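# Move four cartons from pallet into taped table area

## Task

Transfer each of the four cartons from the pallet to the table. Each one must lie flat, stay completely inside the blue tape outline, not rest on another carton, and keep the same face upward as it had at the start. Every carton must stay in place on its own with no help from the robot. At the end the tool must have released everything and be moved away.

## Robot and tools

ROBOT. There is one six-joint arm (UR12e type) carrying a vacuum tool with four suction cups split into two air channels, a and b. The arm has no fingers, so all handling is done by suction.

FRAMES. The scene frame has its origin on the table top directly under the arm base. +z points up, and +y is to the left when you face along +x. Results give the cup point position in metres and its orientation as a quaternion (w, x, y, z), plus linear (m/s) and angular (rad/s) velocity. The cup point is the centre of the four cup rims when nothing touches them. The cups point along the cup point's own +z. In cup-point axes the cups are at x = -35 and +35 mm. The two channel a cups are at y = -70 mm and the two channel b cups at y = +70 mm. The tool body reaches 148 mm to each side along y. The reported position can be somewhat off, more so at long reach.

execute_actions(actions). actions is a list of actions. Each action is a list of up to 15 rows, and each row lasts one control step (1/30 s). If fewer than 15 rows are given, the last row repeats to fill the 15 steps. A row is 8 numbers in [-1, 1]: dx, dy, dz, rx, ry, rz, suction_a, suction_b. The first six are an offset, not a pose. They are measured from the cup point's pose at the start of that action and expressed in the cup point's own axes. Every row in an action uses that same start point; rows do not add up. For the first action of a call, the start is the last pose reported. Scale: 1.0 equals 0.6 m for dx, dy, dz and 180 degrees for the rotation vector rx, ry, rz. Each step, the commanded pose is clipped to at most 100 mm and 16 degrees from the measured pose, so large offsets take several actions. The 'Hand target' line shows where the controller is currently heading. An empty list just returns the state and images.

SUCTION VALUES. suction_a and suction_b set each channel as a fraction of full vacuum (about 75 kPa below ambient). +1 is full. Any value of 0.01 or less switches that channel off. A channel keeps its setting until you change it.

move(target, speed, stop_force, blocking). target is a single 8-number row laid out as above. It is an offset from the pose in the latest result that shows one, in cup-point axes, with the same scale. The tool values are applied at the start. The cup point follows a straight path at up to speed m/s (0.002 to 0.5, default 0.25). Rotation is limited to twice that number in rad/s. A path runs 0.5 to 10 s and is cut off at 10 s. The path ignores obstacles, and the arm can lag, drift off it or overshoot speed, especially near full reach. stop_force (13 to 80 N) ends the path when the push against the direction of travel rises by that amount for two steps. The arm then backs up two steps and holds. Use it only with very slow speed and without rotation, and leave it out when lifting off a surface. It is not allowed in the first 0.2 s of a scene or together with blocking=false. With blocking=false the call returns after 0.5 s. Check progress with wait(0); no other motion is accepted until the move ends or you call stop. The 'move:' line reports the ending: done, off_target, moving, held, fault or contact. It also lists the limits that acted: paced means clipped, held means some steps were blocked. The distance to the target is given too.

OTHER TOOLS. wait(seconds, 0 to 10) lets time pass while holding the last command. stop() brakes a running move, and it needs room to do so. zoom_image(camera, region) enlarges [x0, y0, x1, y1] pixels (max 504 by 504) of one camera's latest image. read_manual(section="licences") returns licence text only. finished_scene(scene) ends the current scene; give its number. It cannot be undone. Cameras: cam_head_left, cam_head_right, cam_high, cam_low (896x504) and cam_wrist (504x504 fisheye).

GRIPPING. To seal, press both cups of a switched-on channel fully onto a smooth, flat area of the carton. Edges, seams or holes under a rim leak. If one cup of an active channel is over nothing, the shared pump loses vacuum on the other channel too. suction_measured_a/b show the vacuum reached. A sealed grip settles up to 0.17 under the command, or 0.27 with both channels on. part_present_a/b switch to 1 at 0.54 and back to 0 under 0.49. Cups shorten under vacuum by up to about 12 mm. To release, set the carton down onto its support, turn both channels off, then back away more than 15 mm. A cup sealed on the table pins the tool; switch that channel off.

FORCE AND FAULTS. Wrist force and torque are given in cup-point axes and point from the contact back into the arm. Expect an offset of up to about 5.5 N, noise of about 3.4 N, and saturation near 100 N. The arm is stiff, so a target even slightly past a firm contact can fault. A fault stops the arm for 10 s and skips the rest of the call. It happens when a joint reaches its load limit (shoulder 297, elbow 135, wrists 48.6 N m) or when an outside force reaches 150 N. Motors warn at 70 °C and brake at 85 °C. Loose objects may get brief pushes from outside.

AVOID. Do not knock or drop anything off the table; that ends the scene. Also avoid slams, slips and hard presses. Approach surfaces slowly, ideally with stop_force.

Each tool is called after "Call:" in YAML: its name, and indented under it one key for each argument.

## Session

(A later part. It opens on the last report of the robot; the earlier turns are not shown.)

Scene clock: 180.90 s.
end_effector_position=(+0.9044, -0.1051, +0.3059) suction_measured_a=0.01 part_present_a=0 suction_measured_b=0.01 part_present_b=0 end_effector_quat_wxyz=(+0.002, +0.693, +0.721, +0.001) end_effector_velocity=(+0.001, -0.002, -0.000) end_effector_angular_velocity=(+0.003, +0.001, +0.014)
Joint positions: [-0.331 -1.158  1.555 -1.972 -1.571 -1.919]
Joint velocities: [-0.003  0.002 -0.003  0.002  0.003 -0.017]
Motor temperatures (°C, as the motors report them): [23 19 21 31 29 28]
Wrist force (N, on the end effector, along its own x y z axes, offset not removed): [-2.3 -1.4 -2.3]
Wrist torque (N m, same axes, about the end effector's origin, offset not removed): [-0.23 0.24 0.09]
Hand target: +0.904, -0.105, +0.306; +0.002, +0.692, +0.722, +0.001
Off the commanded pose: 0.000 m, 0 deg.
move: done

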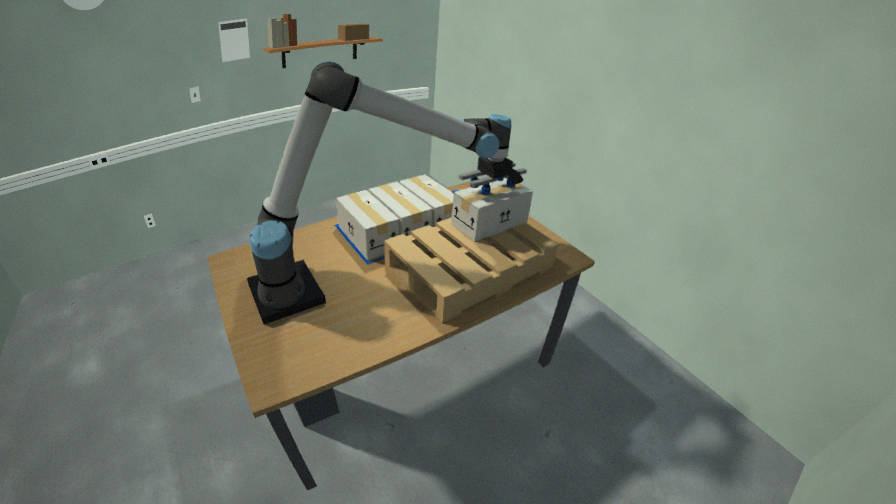

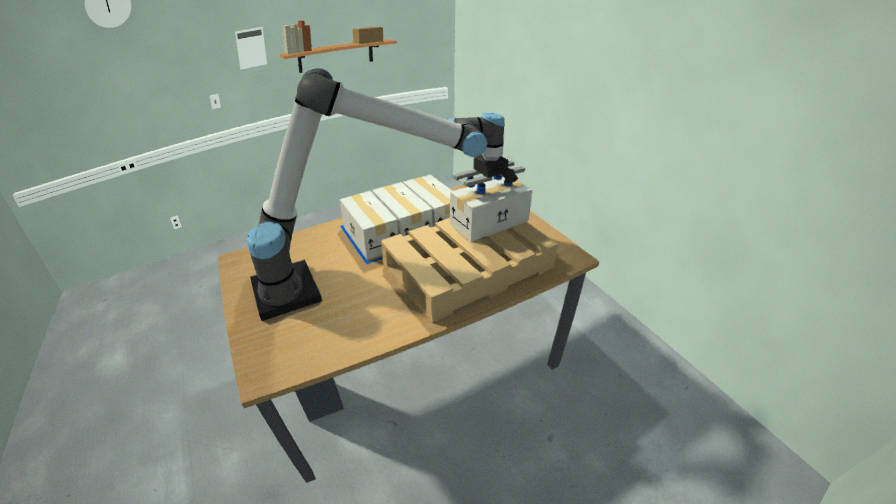

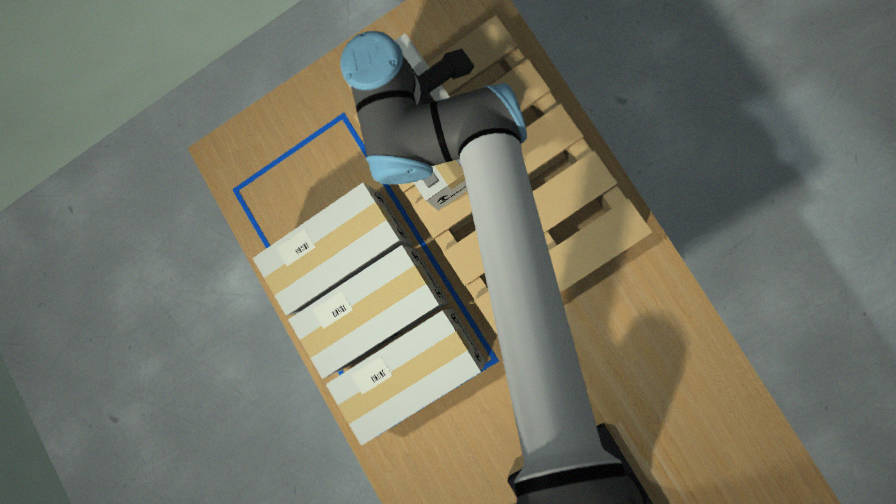

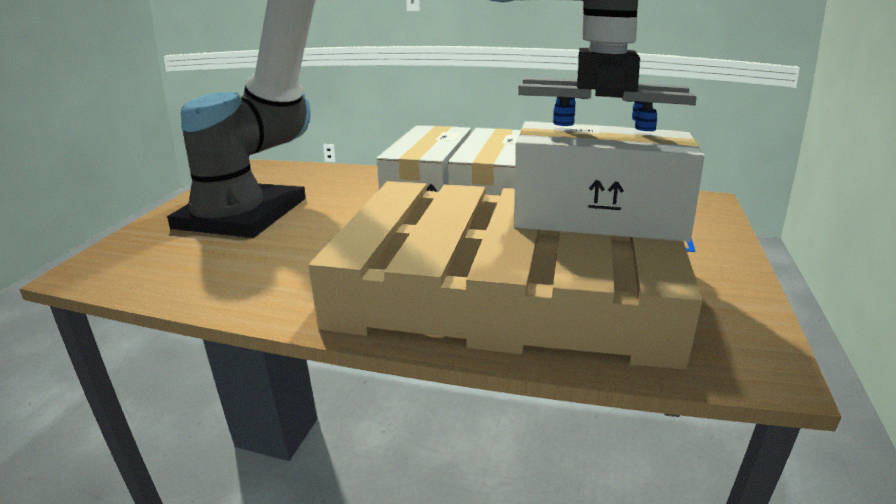

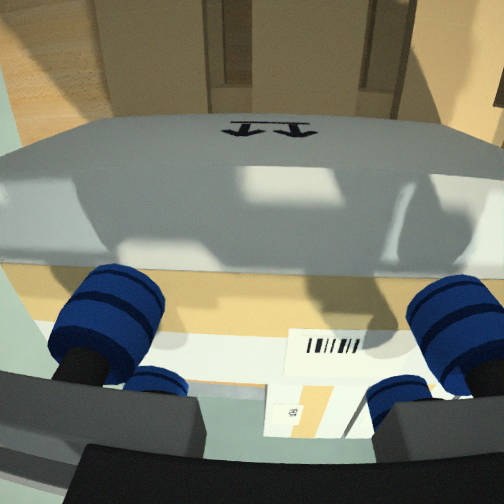

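Arrows centred.

Call:
move:
  target: [0,0,0.035,0,0,0,0,0]
  speed: 0.1

Scene clock: 184.17 s.
end_effector_position=(+0.9044, -0.1051, +0.2852) suction_measured_a=0.01 part_present_a=0 suction_measured_b=0.01 part_present_b=0 end_effector_quat_wxyz=(+0.002, +0.693, +0.721, +0.001) end_effector_velocity=(+0.000, +0.001, -0.003) end_effector_angular_velocity=(-0.000, +0.000, +0.001)
Joint positions: [-0.331 -1.145  1.574 -2.005 -1.571 -1.919]
Joint velocities: [ 0.001  0.002  0.002 -0.004 -0.     0.   ]
Motor temperatures (°C, as the motors report them): [23 19 21 31 29 28]
Wrist force (N, on the end effector, along its own x y z axes, offset not removed): [-0.6 -0.9 -0.8]
Wrist torque (N m, same axes, about the end effector's origin, offset not removed): [-0.16 0.01 0.10]
Hand target: +0.904, -0.105, +0.285; +0.002, +0.693, +0.721, +0.001
Off the commanded pose: 0.000 m, 0 deg.
move: done

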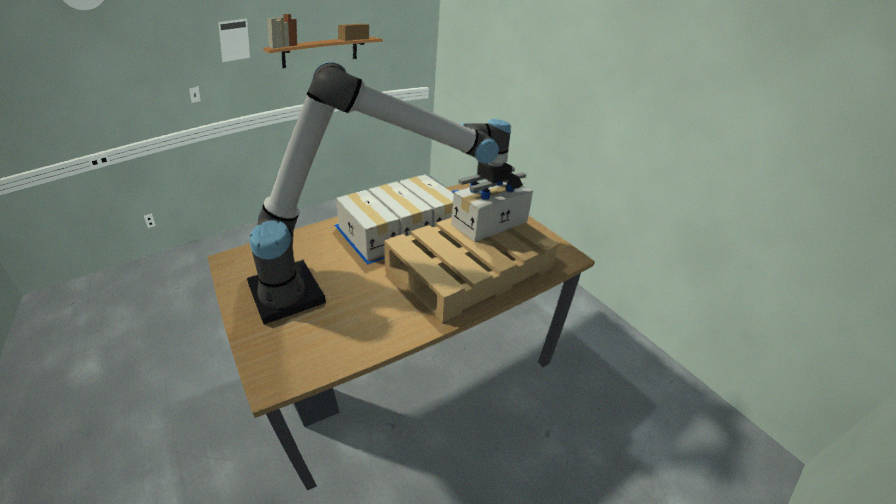

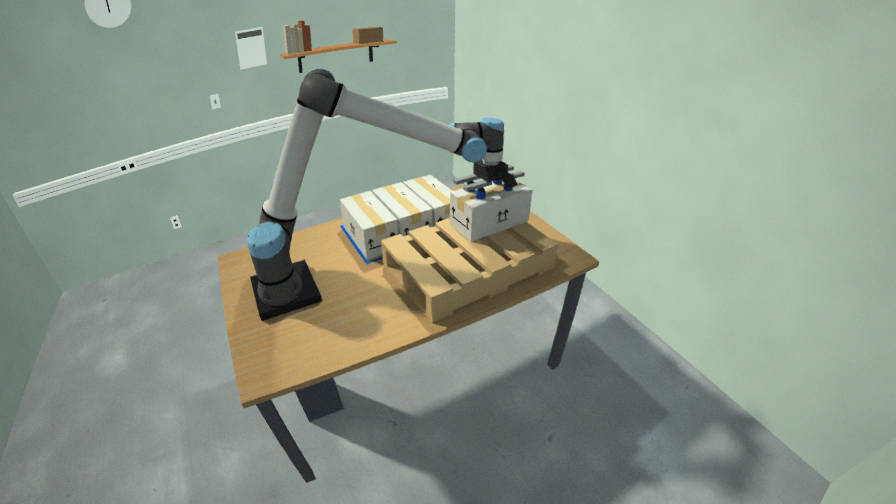

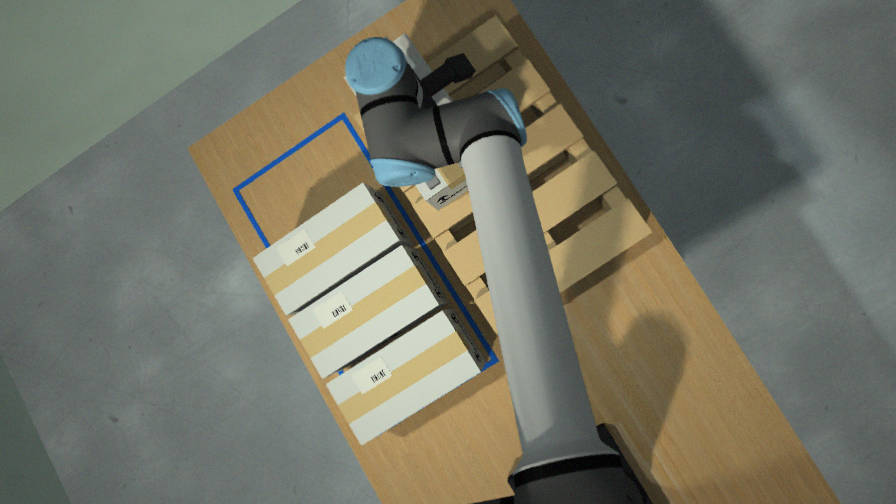

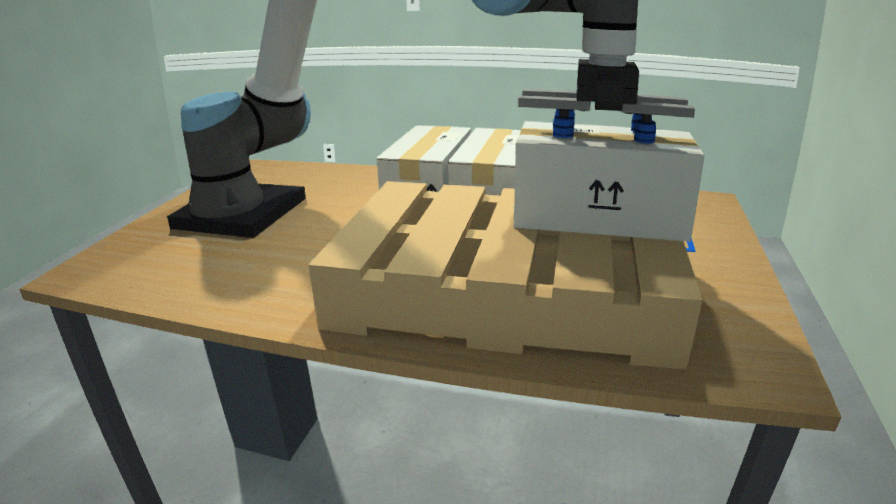

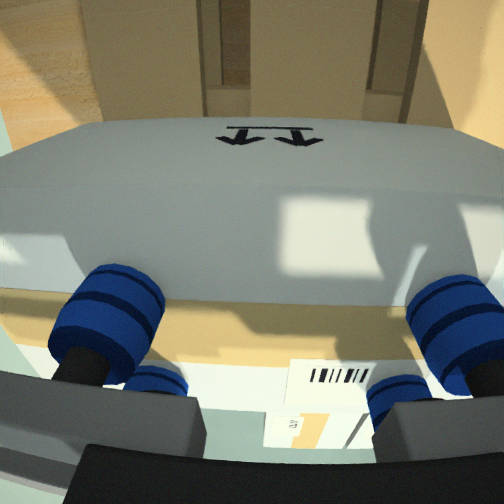

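Call:
move:
  target: [0,0,0.021,0,0,0,1,1]
  speed: 0.025

Call:
wait:
  seconds: 0.5

Call:
move:
  target: [0,0,-0.085,0,0,0,1,1]
  speed: 0.15

Scene clock: 189.97 s.
end_effector_position=(+0.9045, -0.1051, +0.2730) suction_measured_a=0.49 part_present_a=0 suction_measured_b=0.49 part_present_b=0 end_effector_quat_wxyz=(+0.002, +0.693, +0.721, +0.001) end_effector_velocity=(-0.000, -0.002, -0.002) end_effector_angular_velocity=(-0.001, -0.002, -0.002)
Joint positions: [-0.331 -1.136  1.585 -2.024 -1.571 -1.919]
Joint velocities: [-0.002  0.001  0.003 -0.006 -0.001 -0.   ]
Motor temperatures (°C, as the motors report them): [23 19 21 31 29 28]
Wrist force (N, on the end effector, along its own x y z axes, offset not removed): [1.4 -4.7 19.2]
Wrist torque (N m, same axes, about the end effector's origin, offset not removed): [-0.28 -0.27 0.08]
Hand target: +0.904, -0.105, +0.273; +0.002, +0.693, +0.721, +0.001
Off the commanded pose: 0.000 m, 0 deg.
move: done

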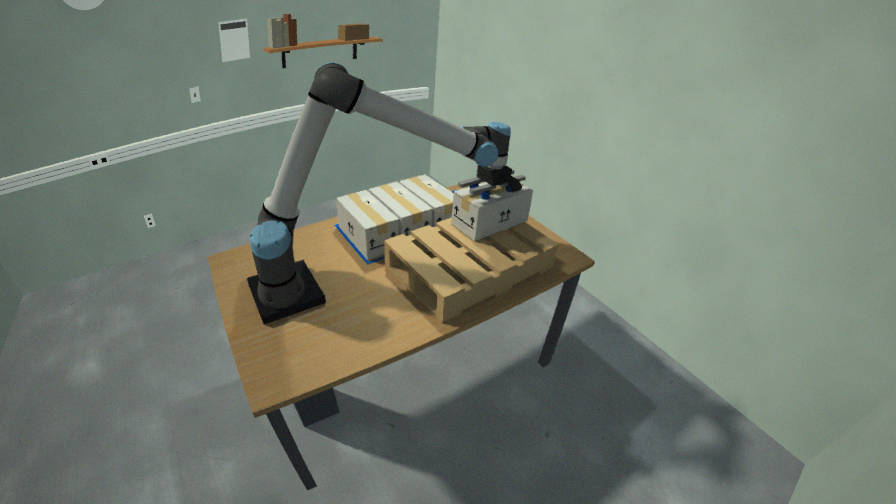

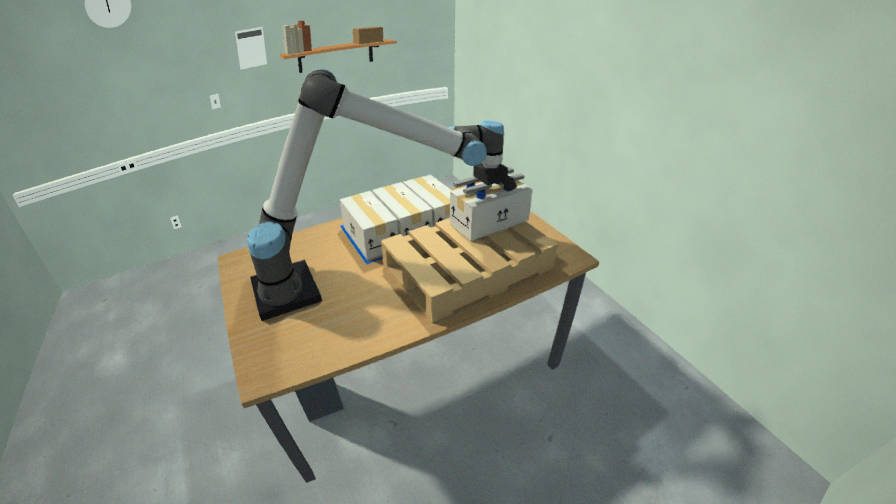

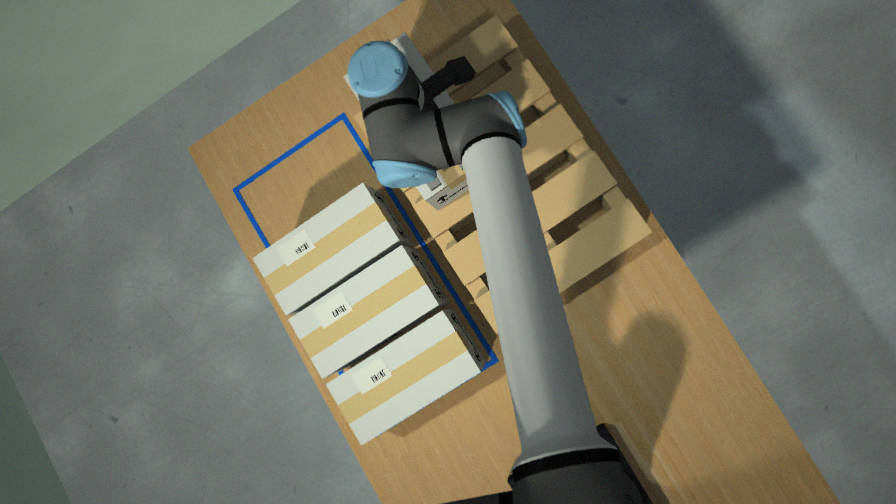

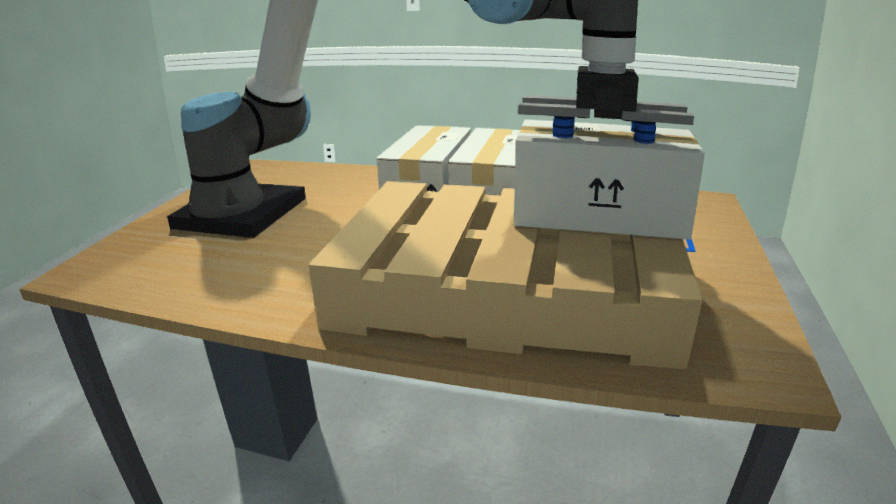

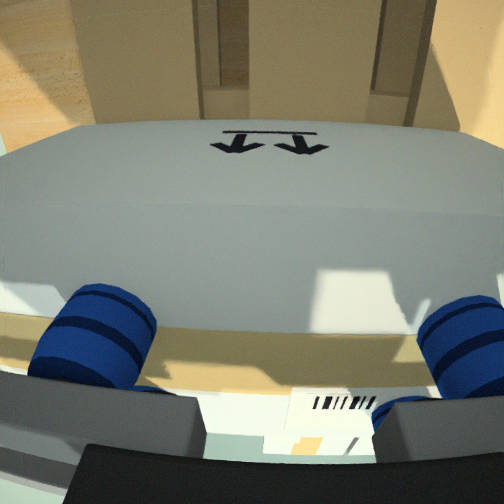

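Scene clock: 190.47 s.
end_effector_position=(+0.9045, -0.1051, +0.2727) suction_measured_a=0.73 part_present_a=1 suction_measured_b=0.73 part_present_b=1 end_effector_quat_wxyz=(+0.002, +0.693, +0.721, +0.001) end_effector_velocity=(-0.000, +0.001, +0.001) end_effector_angular_velocity=(-0.001, -0.001, +0.001)
Joint positions: [-0.331 -1.136  1.586 -2.025 -1.571 -1.919]
Joint velocities: [ 0.001 -0.002  0.    -0.    -0.     0.   ]
Motor temperatures (°C, as the motors report them): [23 19 21 31 29 28]
Wrist force (N, on the end effector, along its own x y z axes, offset not removed): [0.3 0.8 19.1]
Wrist torque (N m, same axes, about the end effector's origin, offset not removed): [-0.29 0.09 0.06]
Hand target: +0.904, -0.105, +0.273; +0.002, +0.693, +0.721, +0.001
Off the commanded pose: 0.000 m, 0 deg.
wait: 0.50 s; at rest by 0.17 s

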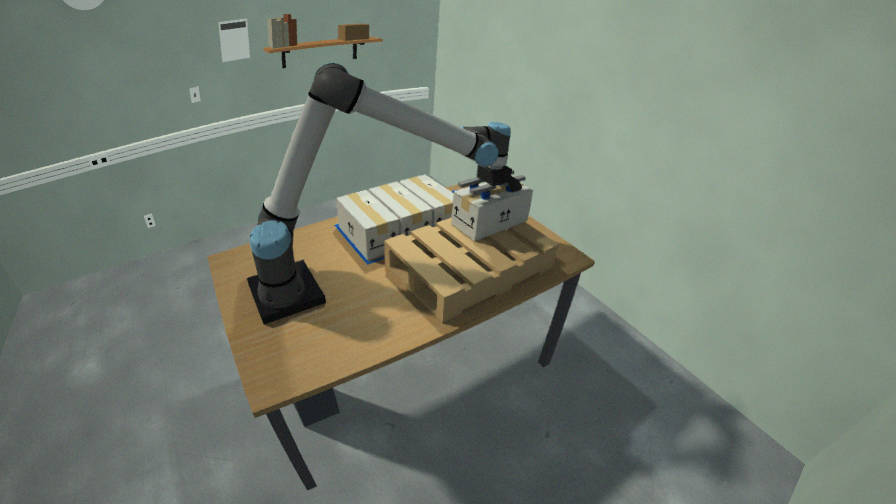

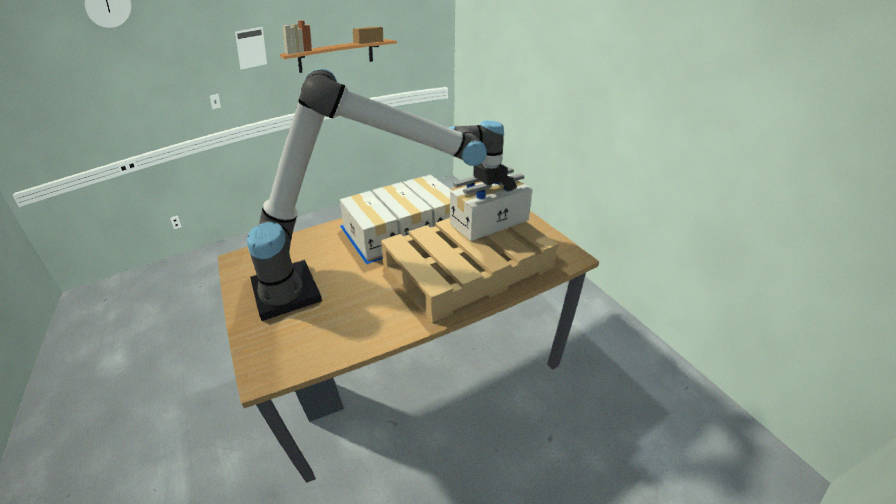

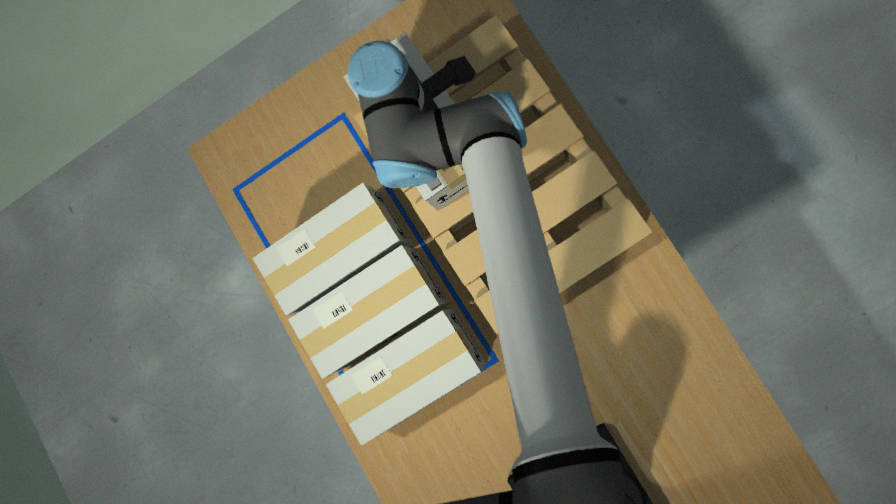

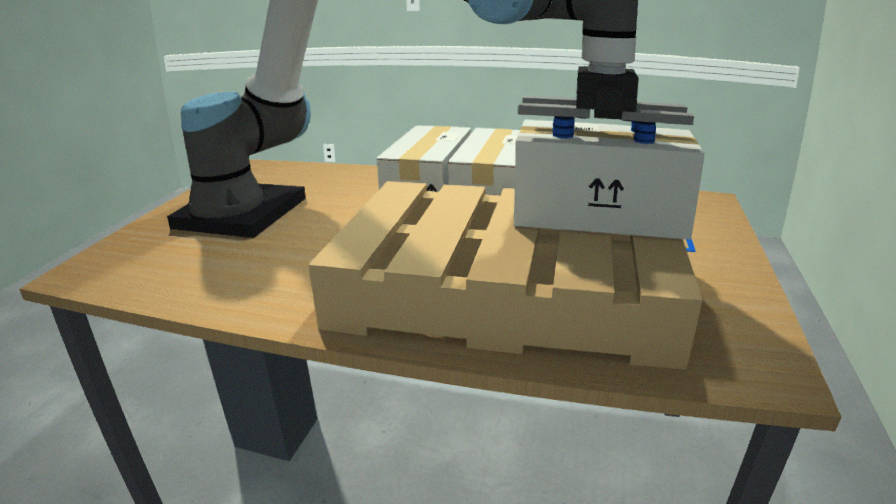

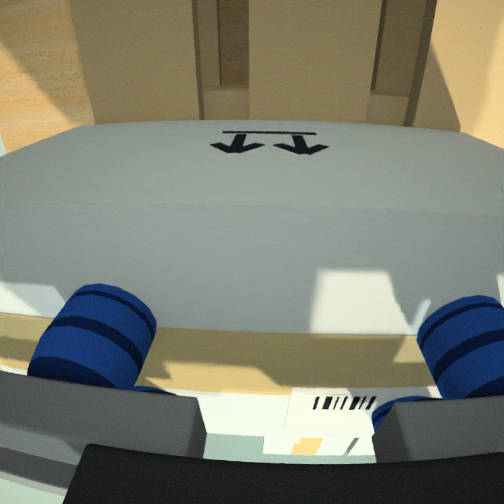

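Scene clock: 191.43 s.
end_effector_position=(+0.9043, -0.1051, +0.3233) suction_measured_a=0.76 part_present_a=1 suction_measured_b=0.76 part_present_b=1 end_effector_quat_wxyz=(+0.002, +0.693, +0.721, +0.001) end_effector_velocity=(-0.000, -0.001, +0.001) end_effector_angular_velocity=(+0.000, +0.002, -0.002)
Joint positions: [-0.331 -1.169  1.538 -1.944 -1.571 -1.919]
Joint velocities: [-0.001 -0.    -0.003  0.005 -0.     0.   ]
Motor temperatures (°C, as the motors report them): [23 19 21 31 29 28]
Wrist force (N, on the end effector, along its own x y z axes, offset not removed): [-0.6 1.2 16.2]
Wrist torque (N m, same axes, about the end effector's origin, offset not removed): [-0.12 0.09 0.10]
Hand target: +0.904, -0.105, +0.324; +0.002, +0.693, +0.721, +0.001
Off the commanded pose: 0.000 m, 0 deg.
move: done

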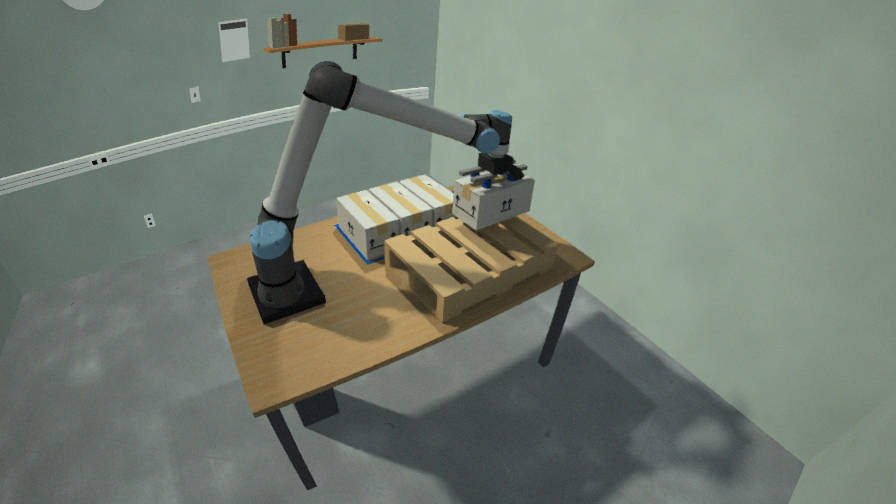

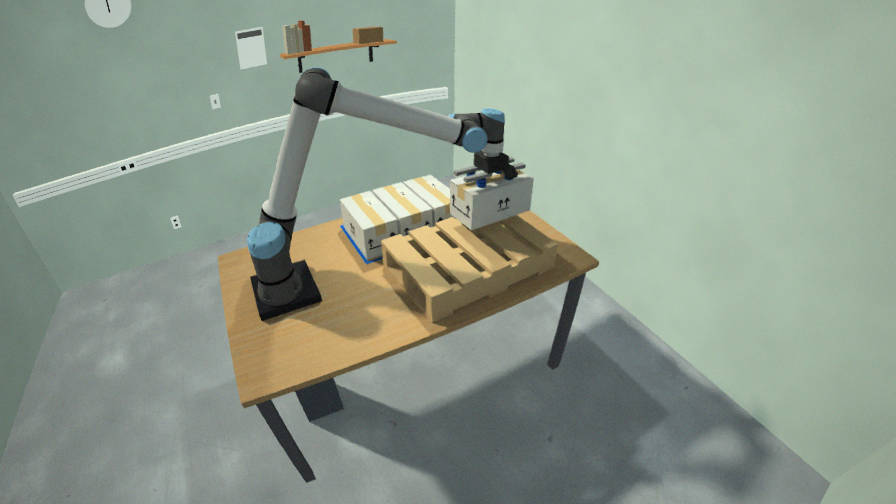

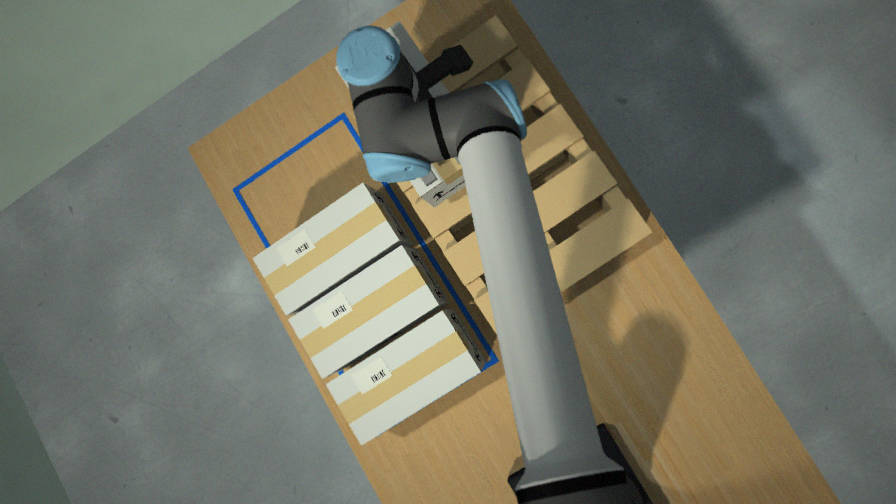

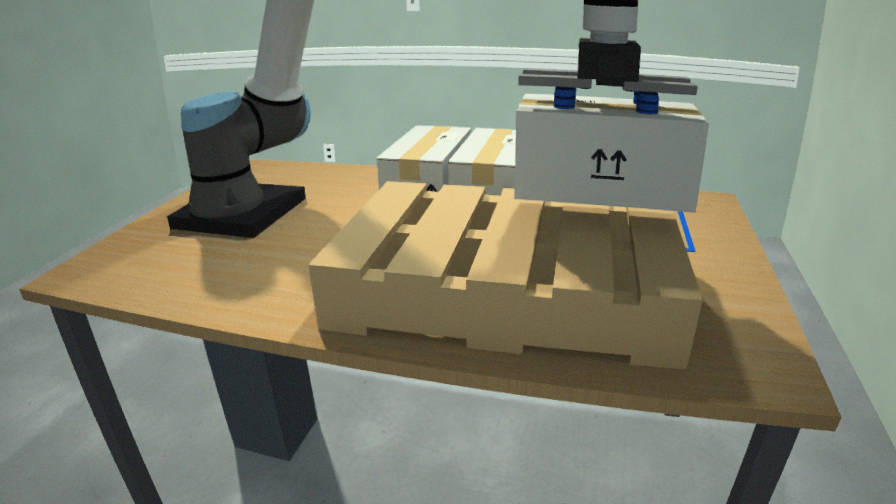

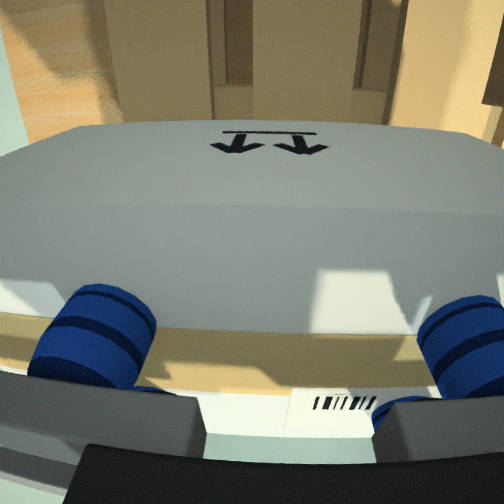

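Call:
move:
  target: [0.566,0.161,0.006,0,0,0.504,1,1]
  speed: 0.3

Scene clock: 198.23 s.
end_effector_position=(+0.9872, +0.2376, +0.3198) suction_measured_a=0.76 part_present_a=1 suction_measured_b=0.76 part_present_b=1 end_effector_quat_wxyz=(+0.000, +1.000, +0.015, +0.002) end_effector_velocity=(+0.001, +0.003, -0.000) end_effector_angular_velocity=(-0.002, +0.002, -0.016)
Joint positions: [ 0.041 -1.     1.286 -1.861 -1.572  0.035]
Joint velocities: [ 0.003  0.003 -0.005  0.003 -0.001  0.019]
Motor temperatures (°C, as the motors report them): [23 19 21 31 29 28]
Wrist force (N, on the end effector, along its own x y z axes, offset not removed): [0.6 -1.0 20.6]
Wrist torque (N m, same axes, about the end effector's origin, offset not removed): [-0.45 0.04 0.10]
Hand target: +0.987, +0.238, +0.320; +0.000, +1.000, +0.014, +0.002
Off the commanded pose: 0.001 m, 0 deg.
move: done

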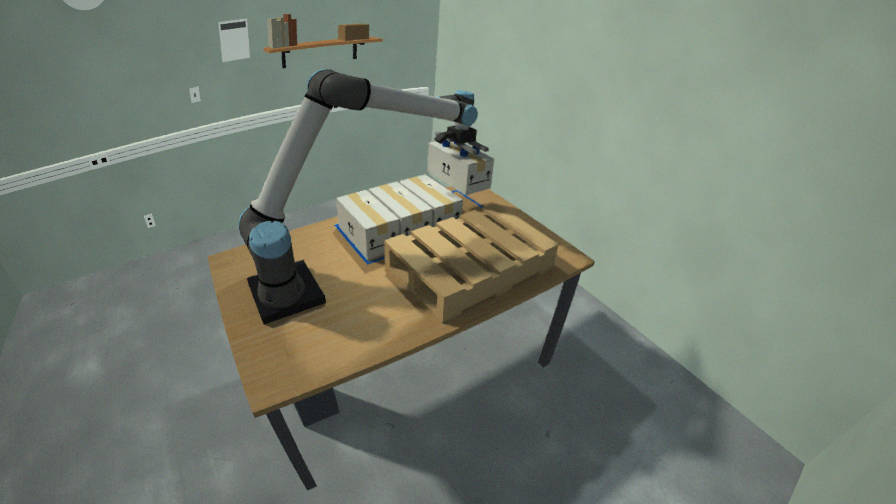

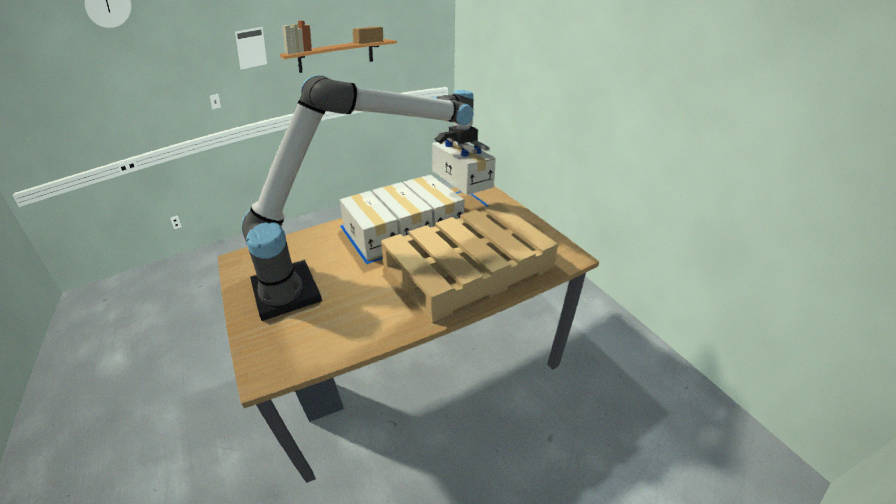

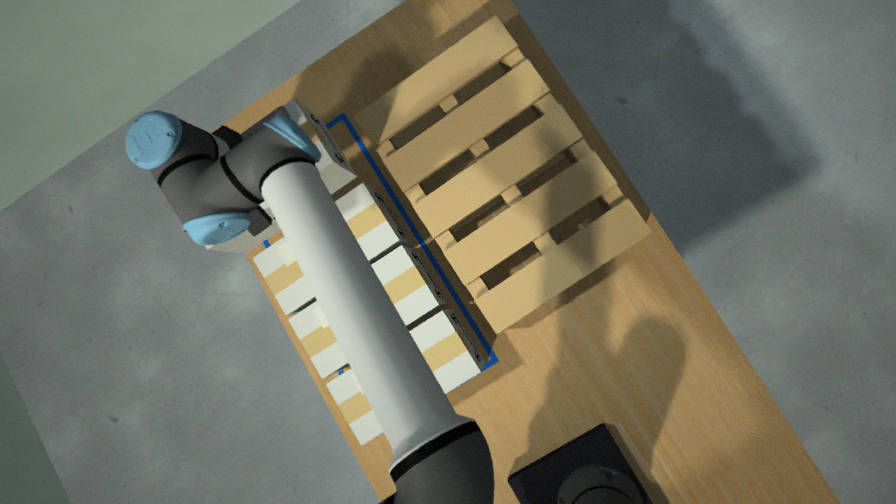

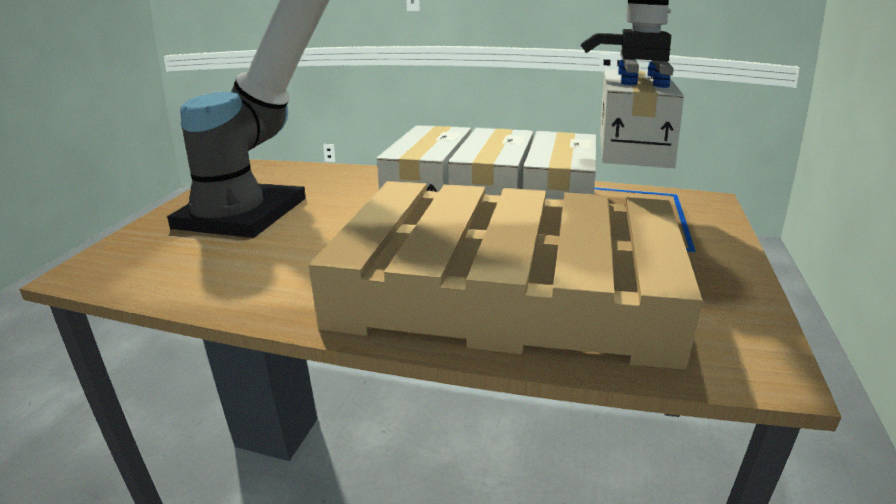

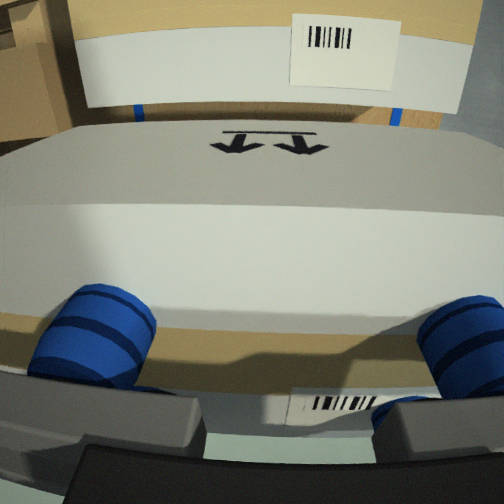

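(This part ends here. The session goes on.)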